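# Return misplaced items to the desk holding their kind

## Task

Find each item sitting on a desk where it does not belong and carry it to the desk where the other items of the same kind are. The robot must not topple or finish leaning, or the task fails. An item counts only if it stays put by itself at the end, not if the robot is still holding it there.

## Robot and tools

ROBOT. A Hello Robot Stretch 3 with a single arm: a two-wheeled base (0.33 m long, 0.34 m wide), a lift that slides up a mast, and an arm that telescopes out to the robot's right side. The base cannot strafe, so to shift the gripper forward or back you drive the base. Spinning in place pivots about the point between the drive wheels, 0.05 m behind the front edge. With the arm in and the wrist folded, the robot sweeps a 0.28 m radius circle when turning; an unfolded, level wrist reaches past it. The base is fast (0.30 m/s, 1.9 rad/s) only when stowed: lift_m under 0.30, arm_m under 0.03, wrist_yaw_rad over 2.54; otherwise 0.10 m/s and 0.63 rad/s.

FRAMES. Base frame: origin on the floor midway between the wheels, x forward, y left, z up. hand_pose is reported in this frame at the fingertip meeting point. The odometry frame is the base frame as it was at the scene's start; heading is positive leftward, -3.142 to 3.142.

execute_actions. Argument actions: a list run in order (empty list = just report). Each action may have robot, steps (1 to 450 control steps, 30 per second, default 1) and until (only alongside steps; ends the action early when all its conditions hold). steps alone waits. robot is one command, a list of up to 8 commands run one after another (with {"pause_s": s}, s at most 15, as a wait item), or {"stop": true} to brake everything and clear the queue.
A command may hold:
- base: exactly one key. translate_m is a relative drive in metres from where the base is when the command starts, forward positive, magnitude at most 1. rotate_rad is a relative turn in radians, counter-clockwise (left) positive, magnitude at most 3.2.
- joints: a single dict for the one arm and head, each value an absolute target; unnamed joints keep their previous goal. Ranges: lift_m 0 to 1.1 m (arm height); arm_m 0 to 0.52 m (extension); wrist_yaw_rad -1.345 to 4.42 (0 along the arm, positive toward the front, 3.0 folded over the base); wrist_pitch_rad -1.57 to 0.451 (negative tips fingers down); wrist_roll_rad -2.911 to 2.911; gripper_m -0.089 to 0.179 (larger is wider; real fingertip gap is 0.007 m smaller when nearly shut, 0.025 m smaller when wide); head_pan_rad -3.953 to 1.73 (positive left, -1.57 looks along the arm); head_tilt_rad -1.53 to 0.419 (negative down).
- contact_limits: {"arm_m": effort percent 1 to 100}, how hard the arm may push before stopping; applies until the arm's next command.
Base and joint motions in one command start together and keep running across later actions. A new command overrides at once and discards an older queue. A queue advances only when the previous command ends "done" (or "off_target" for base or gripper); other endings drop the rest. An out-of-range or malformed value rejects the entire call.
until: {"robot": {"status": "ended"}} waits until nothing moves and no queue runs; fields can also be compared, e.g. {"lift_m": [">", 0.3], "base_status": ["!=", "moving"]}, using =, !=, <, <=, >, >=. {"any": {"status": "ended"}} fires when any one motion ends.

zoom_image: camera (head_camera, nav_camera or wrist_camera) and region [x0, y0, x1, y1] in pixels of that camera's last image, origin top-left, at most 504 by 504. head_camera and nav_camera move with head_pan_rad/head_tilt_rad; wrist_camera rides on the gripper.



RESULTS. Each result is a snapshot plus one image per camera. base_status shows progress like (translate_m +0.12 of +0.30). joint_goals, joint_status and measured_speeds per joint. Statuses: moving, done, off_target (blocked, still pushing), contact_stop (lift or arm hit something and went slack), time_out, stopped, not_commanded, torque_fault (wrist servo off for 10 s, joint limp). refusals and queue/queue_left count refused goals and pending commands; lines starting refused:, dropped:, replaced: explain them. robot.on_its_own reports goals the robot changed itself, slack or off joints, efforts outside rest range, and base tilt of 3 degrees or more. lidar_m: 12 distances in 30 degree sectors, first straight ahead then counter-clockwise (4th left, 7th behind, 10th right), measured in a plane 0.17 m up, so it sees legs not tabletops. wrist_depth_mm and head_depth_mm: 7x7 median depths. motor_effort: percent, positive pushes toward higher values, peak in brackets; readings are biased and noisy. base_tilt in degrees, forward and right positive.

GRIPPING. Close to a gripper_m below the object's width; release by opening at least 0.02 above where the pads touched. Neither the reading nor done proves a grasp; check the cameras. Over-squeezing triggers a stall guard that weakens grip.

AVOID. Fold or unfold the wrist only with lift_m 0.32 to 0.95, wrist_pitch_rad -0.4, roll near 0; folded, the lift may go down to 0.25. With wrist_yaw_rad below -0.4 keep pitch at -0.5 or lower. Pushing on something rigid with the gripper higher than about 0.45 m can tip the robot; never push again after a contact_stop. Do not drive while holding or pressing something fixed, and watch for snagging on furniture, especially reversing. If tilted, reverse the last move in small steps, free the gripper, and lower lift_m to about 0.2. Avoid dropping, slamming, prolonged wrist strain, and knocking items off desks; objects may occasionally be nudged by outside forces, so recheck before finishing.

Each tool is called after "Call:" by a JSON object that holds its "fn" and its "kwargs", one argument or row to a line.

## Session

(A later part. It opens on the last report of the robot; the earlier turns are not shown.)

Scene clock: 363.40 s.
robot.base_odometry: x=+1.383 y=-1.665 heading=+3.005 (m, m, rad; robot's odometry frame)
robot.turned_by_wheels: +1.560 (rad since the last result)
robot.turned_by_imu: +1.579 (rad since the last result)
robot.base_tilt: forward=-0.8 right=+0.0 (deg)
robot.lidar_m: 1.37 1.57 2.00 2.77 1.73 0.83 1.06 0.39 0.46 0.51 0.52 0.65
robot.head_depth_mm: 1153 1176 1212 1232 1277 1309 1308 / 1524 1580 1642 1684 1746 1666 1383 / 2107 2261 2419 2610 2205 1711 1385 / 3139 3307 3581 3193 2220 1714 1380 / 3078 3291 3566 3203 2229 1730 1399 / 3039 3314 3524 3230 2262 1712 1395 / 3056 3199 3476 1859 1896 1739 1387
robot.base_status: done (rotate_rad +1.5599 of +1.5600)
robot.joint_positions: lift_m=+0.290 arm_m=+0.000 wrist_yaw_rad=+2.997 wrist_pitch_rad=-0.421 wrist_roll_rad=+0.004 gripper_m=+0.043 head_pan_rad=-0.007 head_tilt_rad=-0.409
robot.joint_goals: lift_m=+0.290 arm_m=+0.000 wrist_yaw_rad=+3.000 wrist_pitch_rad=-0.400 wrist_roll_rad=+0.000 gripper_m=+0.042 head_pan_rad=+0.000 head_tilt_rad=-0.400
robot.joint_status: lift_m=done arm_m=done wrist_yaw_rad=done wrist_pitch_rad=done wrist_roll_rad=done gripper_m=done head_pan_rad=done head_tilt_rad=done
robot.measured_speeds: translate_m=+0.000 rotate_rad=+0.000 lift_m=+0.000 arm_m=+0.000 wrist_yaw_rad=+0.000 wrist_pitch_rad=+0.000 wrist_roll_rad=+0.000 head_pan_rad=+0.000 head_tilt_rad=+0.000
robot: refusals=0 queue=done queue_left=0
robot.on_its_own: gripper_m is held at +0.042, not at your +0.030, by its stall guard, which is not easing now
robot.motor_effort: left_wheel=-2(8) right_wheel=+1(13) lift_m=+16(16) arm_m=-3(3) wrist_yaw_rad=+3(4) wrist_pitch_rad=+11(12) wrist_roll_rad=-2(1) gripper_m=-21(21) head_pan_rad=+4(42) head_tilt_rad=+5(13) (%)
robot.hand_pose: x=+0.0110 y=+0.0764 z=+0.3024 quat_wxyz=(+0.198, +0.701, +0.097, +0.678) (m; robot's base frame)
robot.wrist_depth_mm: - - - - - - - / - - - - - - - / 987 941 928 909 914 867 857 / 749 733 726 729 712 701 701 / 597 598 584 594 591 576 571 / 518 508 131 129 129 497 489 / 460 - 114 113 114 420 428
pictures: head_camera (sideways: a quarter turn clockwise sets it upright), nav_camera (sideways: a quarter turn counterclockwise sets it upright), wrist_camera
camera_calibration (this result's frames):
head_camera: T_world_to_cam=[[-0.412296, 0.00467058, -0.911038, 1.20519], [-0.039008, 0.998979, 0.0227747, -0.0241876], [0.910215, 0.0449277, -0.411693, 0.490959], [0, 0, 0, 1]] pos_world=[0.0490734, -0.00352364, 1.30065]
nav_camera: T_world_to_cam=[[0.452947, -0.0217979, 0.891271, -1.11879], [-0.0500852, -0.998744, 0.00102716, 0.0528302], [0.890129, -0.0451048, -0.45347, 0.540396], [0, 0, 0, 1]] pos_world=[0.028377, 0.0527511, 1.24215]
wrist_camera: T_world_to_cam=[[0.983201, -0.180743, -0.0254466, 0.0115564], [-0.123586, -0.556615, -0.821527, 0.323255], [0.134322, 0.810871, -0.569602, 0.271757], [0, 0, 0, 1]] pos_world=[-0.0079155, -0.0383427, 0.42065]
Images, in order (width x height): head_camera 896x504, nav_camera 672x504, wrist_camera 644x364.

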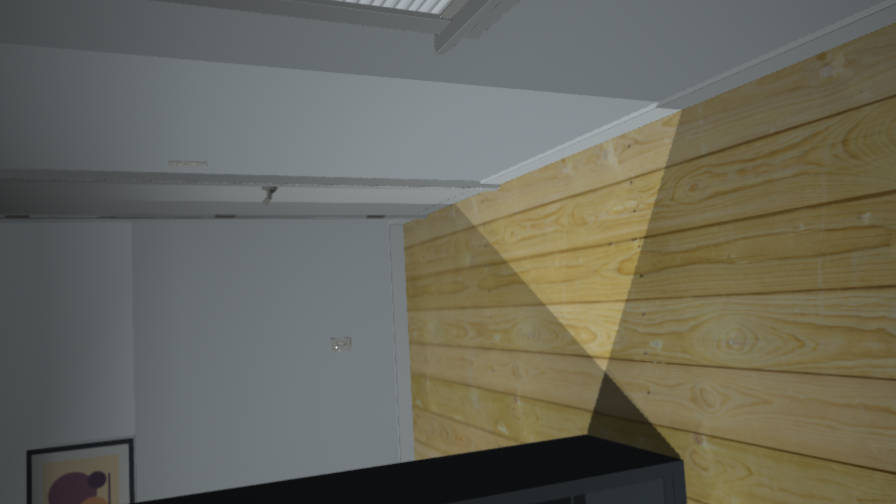

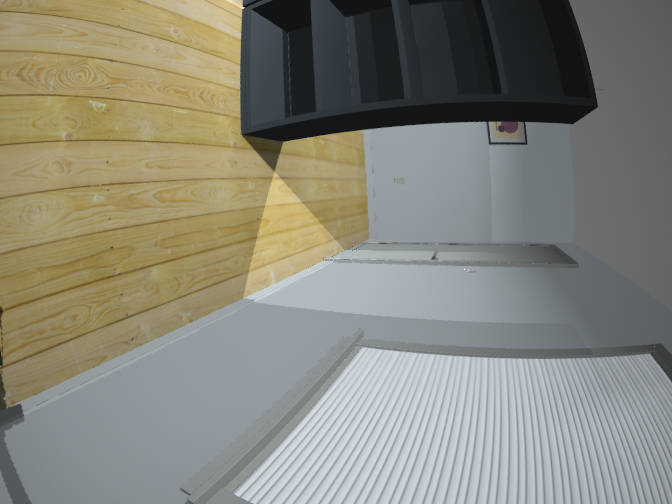

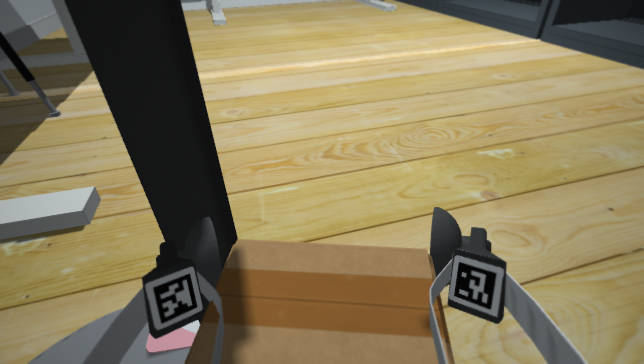

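Clear corridor.

Call:
{"fn": "execute_actions", "kwargs": {
  "actions": [
    {"robot":[{"base":{"translate_m":1.0}},{"base":{"translate_m":1.0}},{"base":{"translate_m":0.3}},{"base":{"rotate_rad":1.56}}],"steps":450,"until":{"robot":{"status":"ended"}}},
    {"steps":200,"until":{"robot":{"status":"ended"}}}
  ]
}}

Scene clock: 381.57 s.
robot.base_odometry: x=-0.895 y=-1.352 heading=-1.719 (m, m, rad; robot's odometry frame)
robot.turned_by_wheels: +1.559 (rad since the last result)
robot.turned_by_imu: +1.320 (rad since the last result)
robot.base_tilt: forward=-0.8 right=-0.1 (deg)
robot.lidar_m: 2.35 0.81 0.75 2.98 0.73 0.35 0.28 0.28 0.31 0.44 1.41 1.54
robot.head_depth_mm: 1938 2024 2138 2238 2171 1713 1386 / 2254 2391 2525 2648 2252 1706 1393 / 2714 2872 3033 3140 2243 1739 1402 / 3081 3314 3584 3281 2231 1724 1398 / 3022 3208 3440 3249 2254 1731 1399 / 2932 3145 3292 3346 2269 1737 1398 / 2820 3026 3214 3351 2288 1736 1403
robot.base_status: off_target (rotate_rad +1.5592 of +1.5600)
robot.joint_positions: lift_m=+0.290 arm_m=+0.000 wrist_yaw_rad=+3.000 wrist_pitch_rad=-0.423 wrist_roll_rad=+0.004 gripper_m=+0.043 head_pan_rad=-0.003 head_tilt_rad=-0.401
robot.joint_goals: lift_m=+0.290 arm_m=+0.000 wrist_yaw_rad=+3.000 wrist_pitch_rad=-0.400 wrist_roll_rad=+0.000 gripper_m=+0.042 head_pan_rad=+0.000 head_tilt_rad=-0.400
robot.joint_status: lift_m=done arm_m=done wrist_yaw_rad=done wrist_pitch_rad=done wrist_roll_rad=done gripper_m=done head_pan_rad=done head_tilt_rad=done
robot.measured_speeds: translate_m=+0.000 rotate_rad=+0.000 lift_m=+0.000 arm_m=+0.000 wrist_yaw_rad=+0.000 wrist_pitch_rad=+0.000 wrist_roll_rad=+0.000 head_pan_rad=+0.000 head_tilt_rad=+0.000
robot: refusals=0 queue=done queue_left=0
robot.on_its_own: gripper_m is held at +0.042, not at your +0.030, by its stall guard, which is not easing now; left_wheel is at rest, and its effort (-39) is outside its rest range (-18 to +18)
robot.motor_effort: left_wheel=-39(69) right_wheel=-12(58) lift_m=+24(26) arm_m=-2(4) wrist_yaw_rad=+0(3) wrist_pitch_rad=+13(15) wrist_roll_rad=-2(1) gripper_m=-20(20) head_pan_rad=+2(3) head_tilt_rad=+1(4) (%)
robot.hand_pose: x=+0.0103 y=+0.0764 z=+0.3015 quat_wxyz=(+0.197, +0.701, +0.099, +0.678) (m; robot's base frame)
robot.wrist_depth_mm: - - - - 897 684 702 / - - - - 958 726 794 / 899 929 932 947 912 795 842 / 726 741 697 718 725 688 704 / 610 607 595 585 596 586 566 / 514 514 131 130 129 506 489 / 453 - 115 114 116 424 426
pictures: head_camera (sideways: a quarter turn clockwise sets it upright), nav_camera (sideways: a quarter turn counterclockwise sets it upright), wrist_camera
camera_calibration (this result's frames):
head_camera: T_world_to_cam=[[-0.405036, 0.00307395, -0.914296, 1.2094], [-0.0429959, 0.998824, 0.0224054, -0.0236828], [0.913289, 0.048386, -0.404427, 0.481486], [0, 0, 0, 1]] pos_world=[0.049095, -0.00335982, 1.301]
nav_camera: T_world_to_cam=[[0.445909, -0.0200467, 0.894854, -1.12342], [-0.0462845, -0.998928, 0.000685539, 0.0532518], [0.893881, -0.0417235, -0.446358, 0.531119], [0, 0, 0, 1]] pos_world=[0.0286512, 0.052834, 1.24233]
wrist_camera: T_world_to_cam=[[0.983808, -0.177452, -0.0251621, 0.0119447], [-0.121739, -0.558591, -0.820461, 0.322271], [0.131537, 0.810239, -0.571149, 0.271909], [0, 0, 0, 1]] pos_world=[-0.00828454, -0.0381744, 0.420012]
Images, in order (width x height): head_camera 896x504, nav_camera 672x504, wrist_camera 644x364.

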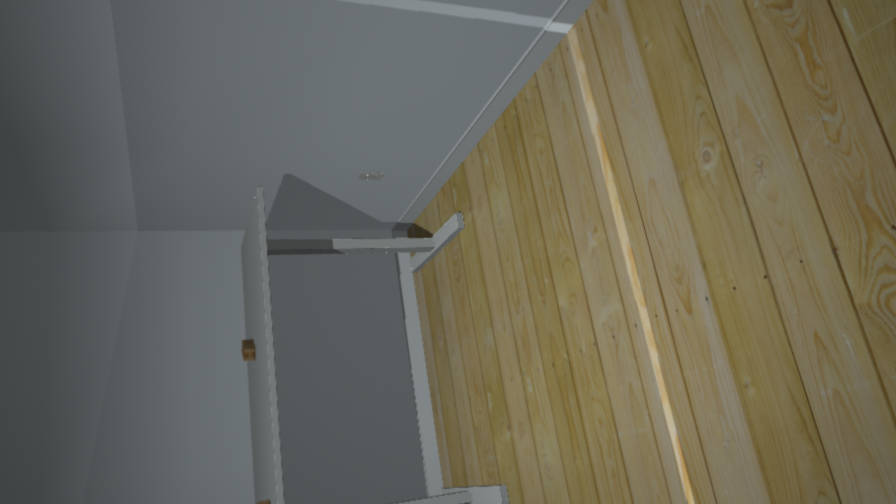

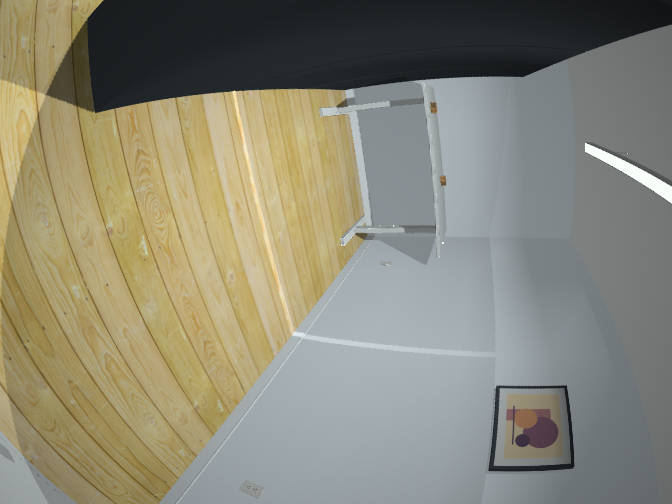

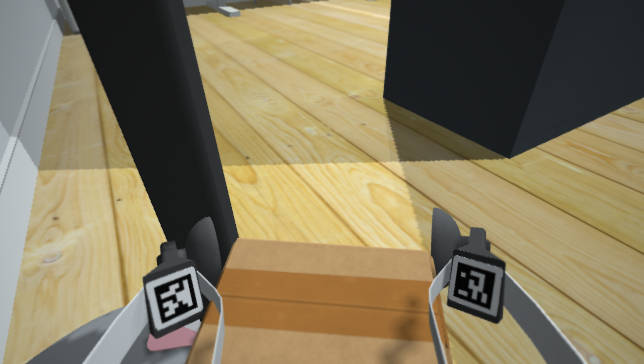

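Call:
{"fn": "execute_actions", "kwargs": {
  "actions": [
    {"robot":[{"base":{"translate_m":1.0}},{"base":{"translate_m":1.0}}],"steps":450,"until":{"robot":{"status":"ended"}}}
  ]
}}

Scene clock: 400.47 s.
robot.base_odometry: x=-1.190 y=-3.330 heading=-1.718 (m, m, rad; robot's odometry frame)
robot.turned_by_wheels: +0.001 (rad since the last result)
robot.turned_by_imu: +0.003 (rad since the last result)
robot.base_tilt: forward=-0.7 right=-0.3 (deg)
robot.lidar_m: 1.11 1.62 1.33 1.07 1.06 1.15 2.13 1.72 0.84 0.67 0.67 0.72
robot.head_depth_mm: 909 952 996 1040 1088 1150 1208 / 1064 1123 1182 1204 1318 1403 1345 / 1279 1360 1413 1114 1655 1667 1397 / 1458 1548 1624 1030 1891 1603 1391 / 1406 1505 1552 1042 1885 1730 1401 / 1368 1459 1520 974 1798 1732 1407 / 1323 1399 1478 917 1706 1745 1414
robot.base_status: done (translate_m +1.0000 of +1.0000)
robot.joint_positions: lift_m=+0.290 arm_m=+0.000 wrist_yaw_rad=+3.000 wrist_pitch_rad=-0.423 wrist_roll_rad=+0.004 gripper_m=+0.043 head_pan_rad=-0.003 head_tilt_rad=-0.401
robot.joint_goals: lift_m=+0.290 arm_m=+0.000 wrist_yaw_rad=+3.000 wrist_pitch_rad=-0.400 wrist_roll_rad=+0.000 gripper_m=+0.042 head_pan_rad=+0.000 head_tilt_rad=-0.400
robot.joint_status: lift_m=done arm_m=done wrist_yaw_rad=done wrist_pitch_rad=done wrist_roll_rad=done gripper_m=done head_pan_rad=done head_tilt_rad=done
robot.measured_speeds: translate_m=+0.000 rotate_rad=+0.000 lift_m=+0.000 arm_m=+0.000 wrist_yaw_rad=+0.000 wrist_pitch_rad=+0.000 wrist_roll_rad=+0.000 head_pan_rad=+0.000 head_tilt_rad=+0.000
robot: refusals=0 queue=done queue_left=0
robot.on_its_own: gripper_m is held at +0.042, not at your +0.030, by its stall guard, which is not easing now
robot.motor_effort: left_wheel=-1(39) right_wheel=+0(11) lift_m=+25(24) arm_m=-2(2) wrist_yaw_rad=+0(0) wrist_pitch_rad=+13(13) wrist_roll_rad=-1(1) gripper_m=-20(20) head_pan_rad=+1(2) head_tilt_rad=+0(2) (%)
robot.hand_pose: x=+0.0103 y=+0.0764 z=+0.3015 quat_wxyz=(+0.197, +0.701, +0.099, +0.678) (m; robot's base frame)
robot.wrist_depth_mm: 819 - - - - - - / 856 - - - - - - / 887 935 939 916 927 889 861 / 739 744 719 713 710 701 675 / 622 603 601 590 576 593 569 / 511 513 131 130 130 500 483 / 453 - 115 114 116 424 420
pictures: head_camera (sideways: a quarter turn clockwise sets it upright), nav_camera (sideways: a quarter turn counterclockwise sets it upright), wrist_camera
camera_calibration (this result's frames):
head_camera: T_world_to_cam=[[-0.405046, 0.00306809, -0.914291, 1.20939], [-0.0430102, 0.998823, 0.022406, -0.0236834], [0.913284, 0.0483993, -0.404437, 0.481499], [0, 0, 0, 1]] pos_world=[0.049095, -0.0033592, 1.301]
nav_camera: T_world_to_cam=[[0.445919, -0.0200402, 0.894849, -1.12342], [-0.0462699, -0.998929, 0.000686013, 0.0532511], [0.893877, -0.0417105, -0.446368, 0.531132], [0, 0, 0, 1]] pos_world=[0.0286498, 0.0528343, 1.24233]
wrist_camera: T_world_to_cam=[[0.983808, -0.177452, -0.0251623, 0.0119447], [-0.121739, -0.558591, -0.820461, 0.322271], [0.131537, 0.810239, -0.571148, 0.271909], [0, 0, 0, 1]] pos_world=[-0.00828453, -0.0381744, 0.420012]
Images, in order (width x height): head_camera 896x504, nav_camera 672x504, wrist_camera 644x364.

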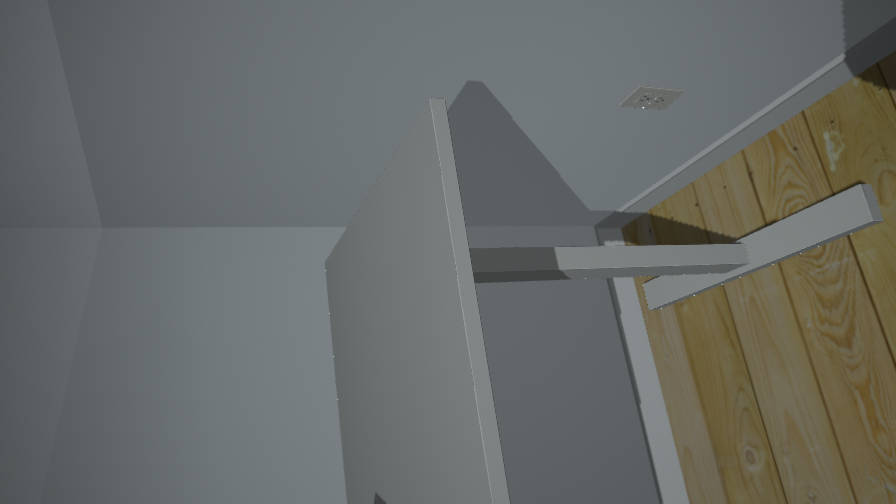

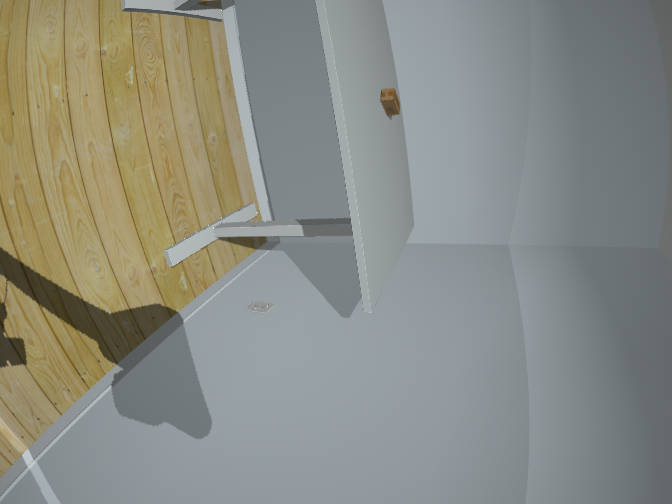

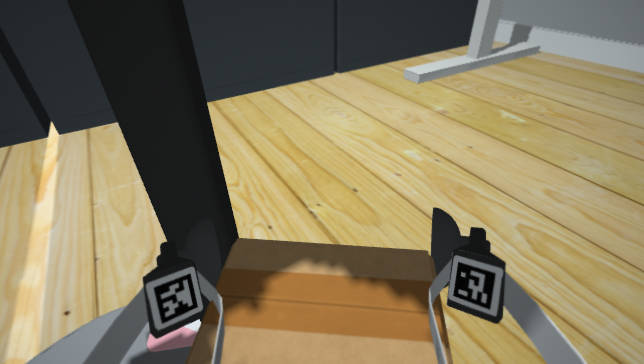

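Call:
{"fn": "execute_actions", "kwargs": {
  "actions": [
    {"robot":[{"base":{"translate_m":0.3}},{"base":{"rotate_rad":1.8}},{"base":{"translate_m":0.15}},{"joints":{"lift_m":0.9,"head_pan_rad":-1.57,"head_tilt_rad":-0.5}},{"joints":{"wrist_yaw_rad":1.57}},{"joints":{"lift_m":1.1}},{"joints":{"wrist_yaw_rad":0}}],"steps":450,"until":{"robot":{"status":"ended"}}},
    {"steps":450,"until":{"robot":{"status":"ended"}}}
  ]
}}

Scene clock: 423.70 s.
robot.base_odometry: x=-1.084 y=-3.615 heading=+0.082 (m, m, rad; robot's odometry frame)
robot.turned_by_wheels: +1.800 (rad since the last result)
robot.turned_by_imu: +1.821 (rad since the last result)
robot.base_tilt: forward=-0.8 right=-0.1 (deg)
robot.lidar_m: 1.03 1.03 1.28 2.41 1.19 0.77 0.70 0.71 0.87 1.32 1.33 1.12
robot.head_depth_mm: 1115 - - - - - 1206 / 1105 - - - - - 1271 / 1102 1204 - - - 1489 1299 / 1107 1201 1142 777 587 1573 1303 / 1089 1187 1143 776 1591 1596 1309 / 1088 1179 1157 740 1581 1594 1308 / 1074 1165 1177 745 616 1590 1310
robot.base_status: done (translate_m +0.1500 of +0.1500)
robot.joint_positions: lift_m=+1.100 arm_m=+0.000 wrist_yaw_rad=+0.004 wrist_pitch_rad=-0.423 wrist_roll_rad=+0.004 gripper_m=+0.043 head_pan_rad=-1.563 head_tilt_rad=-0.494
robot.joint_goals: lift_m=+1.100 arm_m=+0.000 wrist_yaw_rad=+0.000 wrist_pitch_rad=-0.400 wrist_roll_rad=+0.000 gripper_m=+0.042 head_pan_rad=-1.570 head_tilt_rad=-0.500
robot.joint_status: lift_m=done arm_m=done wrist_yaw_rad=done wrist_pitch_rad=done wrist_roll_rad=done gripper_m=done head_pan_rad=done head_tilt_rad=done
robot.measured_speeds: translate_m=+0.000 rotate_rad=+0.000 lift_m=+0.000 arm_m=+0.000 wrist_yaw_rad=+0.000 wrist_pitch_rad=+0.000 wrist_roll_rad=+0.000 head_pan_rad=+0.000 head_tilt_rad=+0.000
robot: refusals=0 queue=done queue_left=0
robot.on_its_own: gripper_m is held at +0.042, not at your +0.030, by its stall guard, which is not easing now
robot.motor_effort: left_wheel=-1(7) right_wheel=+1(12) lift_m=+32(34) arm_m=-2(2) wrist_yaw_rad=-4(6) wrist_pitch_rad=+13(13) wrist_roll_rad=-1(1) gripper_m=-21(20) head_pan_rad=-4(43) head_tilt_rad=-2(10) (%)
robot.hand_pose: x=-0.0207 y=-0.3689 z=+1.1111 quat_wxyz=(+0.690, +0.150, -0.692, -0.148) (m; robot's base frame)
robot.wrist_depth_mm: 912 935 947 - - 890 665 / 913 885 852 834 827 832 661 / 623 645 628 616 610 588 625 / 483 487 492 467 473 471 463 / 409 401 403 390 398 416 653 / 365 - 131 130 129 888 711 / - - 115 114 117 - 714
pictures: head_camera (sideways: a quarter turn clockwise sets it upright), nav_camera (sideways: a quarter turn counterclockwise sets it upright), wrist_camera
camera_calibration (this result's frames):
head_camera: T_world_to_cam=[[-0.00216006, 0.488264, -0.872693, 1.15267], [0.998292, 0.0519998, 0.0266225, -0.0355218], [0.0583787, -0.871145, -0.487543, 0.594854], [0, 0, 0, 1]] pos_world=[0.00322423, -0.0427561, 1.29689]
nav_camera: T_world_to_cam=[[-0.0143652, -0.527342, 0.849532, -1.0615], [-0.999385, 0.0347412, 0.00466625, 0.0538836], [-0.0319745, -0.848942, -0.527517, 0.642368], [0, 0, 0, 1]] pos_world=[0.0591411, -0.016315, 1.24039]
wrist_camera: T_world_to_cam=[[-0.99913, 0.0332536, -0.0251663, 0.0204873], [0.0396478, 0.570326, -0.820461, 1.15377], [-0.0129303, -0.820745, -0.571149, 0.494569], [0, 0, 0, 1]] pos_world=[-0.0188801, -0.252792, 1.22961]
Images, in order (width x height): head_camera 896x504, nav_camera 672x504, wrist_camera 644x364.

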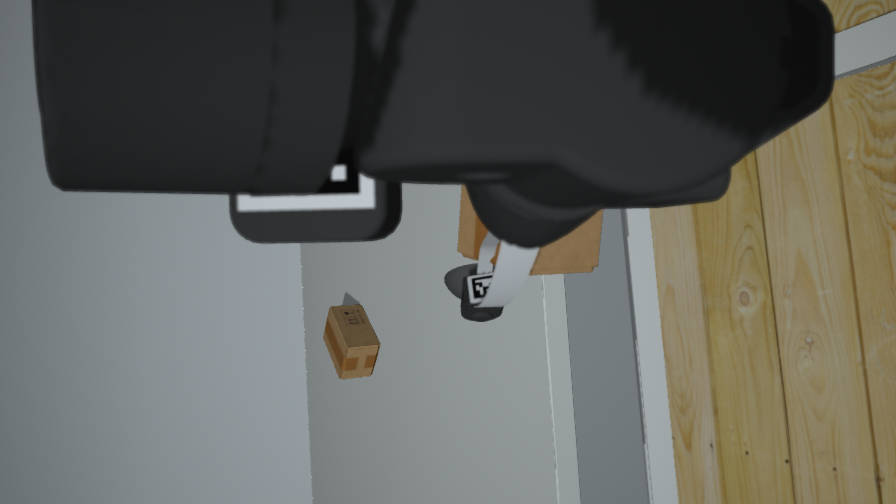

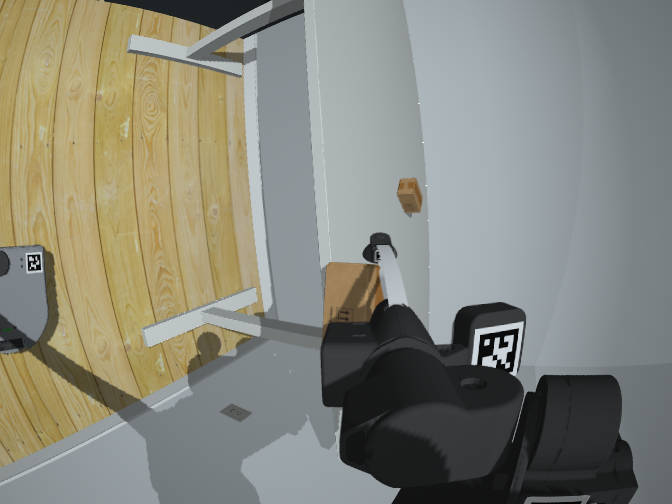

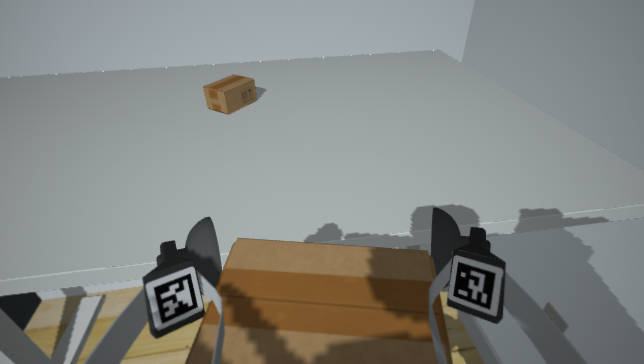

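Call:
{"fn": "execute_actions", "kwargs": {
  "actions": [
    {"robot":[{"joints":{"arm_m":0.48}},{"joints":{"lift_m":0.98}},{"joints":{"gripper_m":0.17}},{"joints":{"lift_m":1.1}},{"joints":{"arm_m":0.0}}],"steps":450,"until":{"robot":{"status":"ended"}}},
    {"steps":450,"until":{"robot":{"status":"ended"}}}
  ]
}}

Scene clock: 450.93 s.
robot.base_odometry: x=-1.084 y=-3.615 heading=+0.082 (m, m, rad; robot's odometry frame)
robot.turned_by_wheels: +0.000 (rad since the last result)
robot.turned_by_imu: +0.000 (rad since the last result)
robot.base_tilt: forward=-0.7 right=-0.1 (deg)
robot.lidar_m: 1.03 1.03 1.28 2.41 1.19 0.76 0.70 0.71 0.87 1.32 1.33 1.12
robot.head_depth_mm: 1110 - - - - - 1217 / 1102 - - - - - 1273 / 1105 1203 - - - 1479 1310 / 1110 1204 1145 771 1644 1584 1318 / 1103 1186 1149 780 1597 1585 1307 / 1087 1185 1159 741 1560 1589 1319 / 1077 1164 1165 742 618 1585 1318
robot.base_status: done (translate_m +0.1500 of +0.1500)
robot.joint_positions: lift_m=+1.100 arm_m=+0.000 wrist_yaw_rad=+0.002 wrist_pitch_rad=-0.414 wrist_roll_rad=+0.004 gripper_m=+0.170 head_pan_rad=-1.563 head_tilt_rad=-0.494
robot.joint_goals: lift_m=+1.100 arm_m=+0.000 wrist_yaw_rad=+0.000 wrist_pitch_rad=-0.400 wrist_roll_rad=+0.000 gripper_m=+0.170 head_pan_rad=-1.570 head_tilt_rad=-0.500
robot.joint_status: lift_m=done arm_m=done wrist_yaw_rad=done wrist_pitch_rad=done wrist_roll_rad=done gripper_m=done head_pan_rad=done head_tilt_rad=done
robot.measured_speeds: translate_m=+0.000 rotate_rad=+0.000 lift_m=+0.000 arm_m=+0.000 wrist_yaw_rad=+0.000 wrist_pitch_rad=+0.000 wrist_roll_rad=+0.000 head_pan_rad=+0.000 head_tilt_rad=+0.000
robot: refusals=0 queue=done queue_left=0
robot.motor_effort: left_wheel=-1(2) right_wheel=+2(1) lift_m=+32(32) arm_m=-4(2) wrist_yaw_rad=-2(4) wrist_pitch_rad=+8(12) wrist_roll_rad=-1(1) gripper_m=+0(83) head_pan_rad=-4(4) head_tilt_rad=-1(2) (%)
robot.hand_pose: x=-0.0211 y=-0.3702 z=+1.1132 quat_wxyz=(+0.691, +0.146, -0.693, -0.145) (m; robot's base frame)
robot.wrist_depth_mm: 885 922 961 - - 919 657 / 956 916 883 887 854 827 658 / 638 655 634 580 605 594 655 / 503 498 495 480 484 469 468 / 413 410 407 400 408 417 632 / 364 - - - - - 653 / - - - - - - 753
pictures: head_camera (sideways: a quarter turn clockwise sets it upright), nav_camera (sideways: a quarter turn counterclockwise sets it upright), wrist_camera
camera_calibration (this result's frames):
head_camera: T_world_to_cam=[[-0.00203134, 0.488452, -0.872589, 1.15253], [0.998306, 0.051728, 0.0266319, -0.0355342], [0.0581457, -0.871056, -0.487729, 0.595098], [0, 0, 0, 1]] pos_world=[0.00321283, -0.0427542, 1.29688]
nav_camera: T_world_to_cam=[[-0.0145044, -0.52752, 0.849419, -1.06136], [-0.999376, 0.0350066, 0.00467538, 0.0538717], [-0.0322016, -0.848821, -0.527699, 0.642605], [0, 0, 0, 1]] pos_world=[0.0591367, -0.016316, 1.24039]
wrist_camera: T_world_to_cam=[[-0.999065, 0.0349087, -0.0255085, 0.0211577], [0.0407414, 0.562636, -0.8257, 1.15926], [-0.0144721, -0.825967, -0.563533, 0.484259], [0, 0, 0, 1]] pos_world=[-0.0190836, -0.252997, 1.23063]
Images, in order (width x height): head_camera 896x504, nav_camera 672x504, wrist_camera 644x364.

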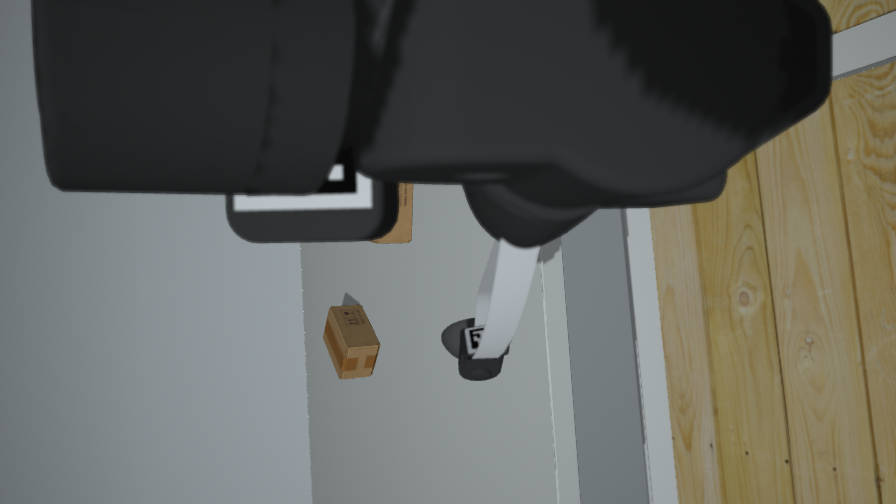

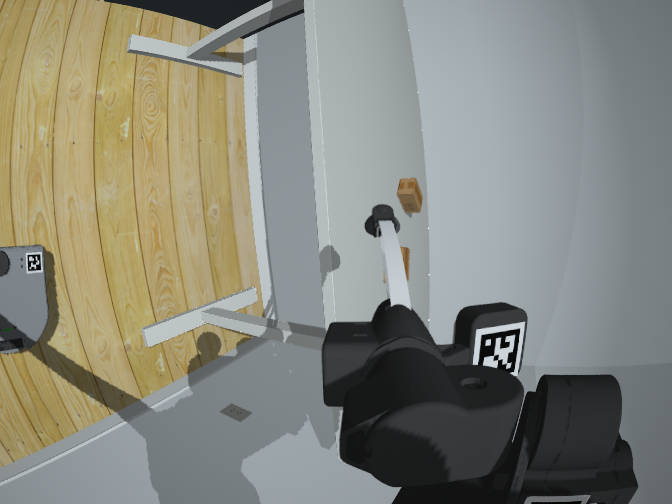

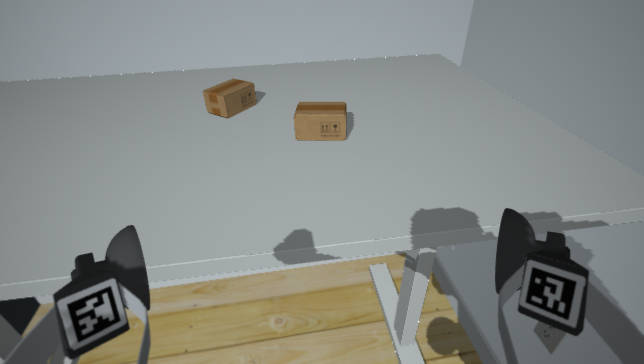

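Call:
{"fn": "finished_scene", "kwargs": {
  "scene": 2
}}

The scene is finished: the task was done.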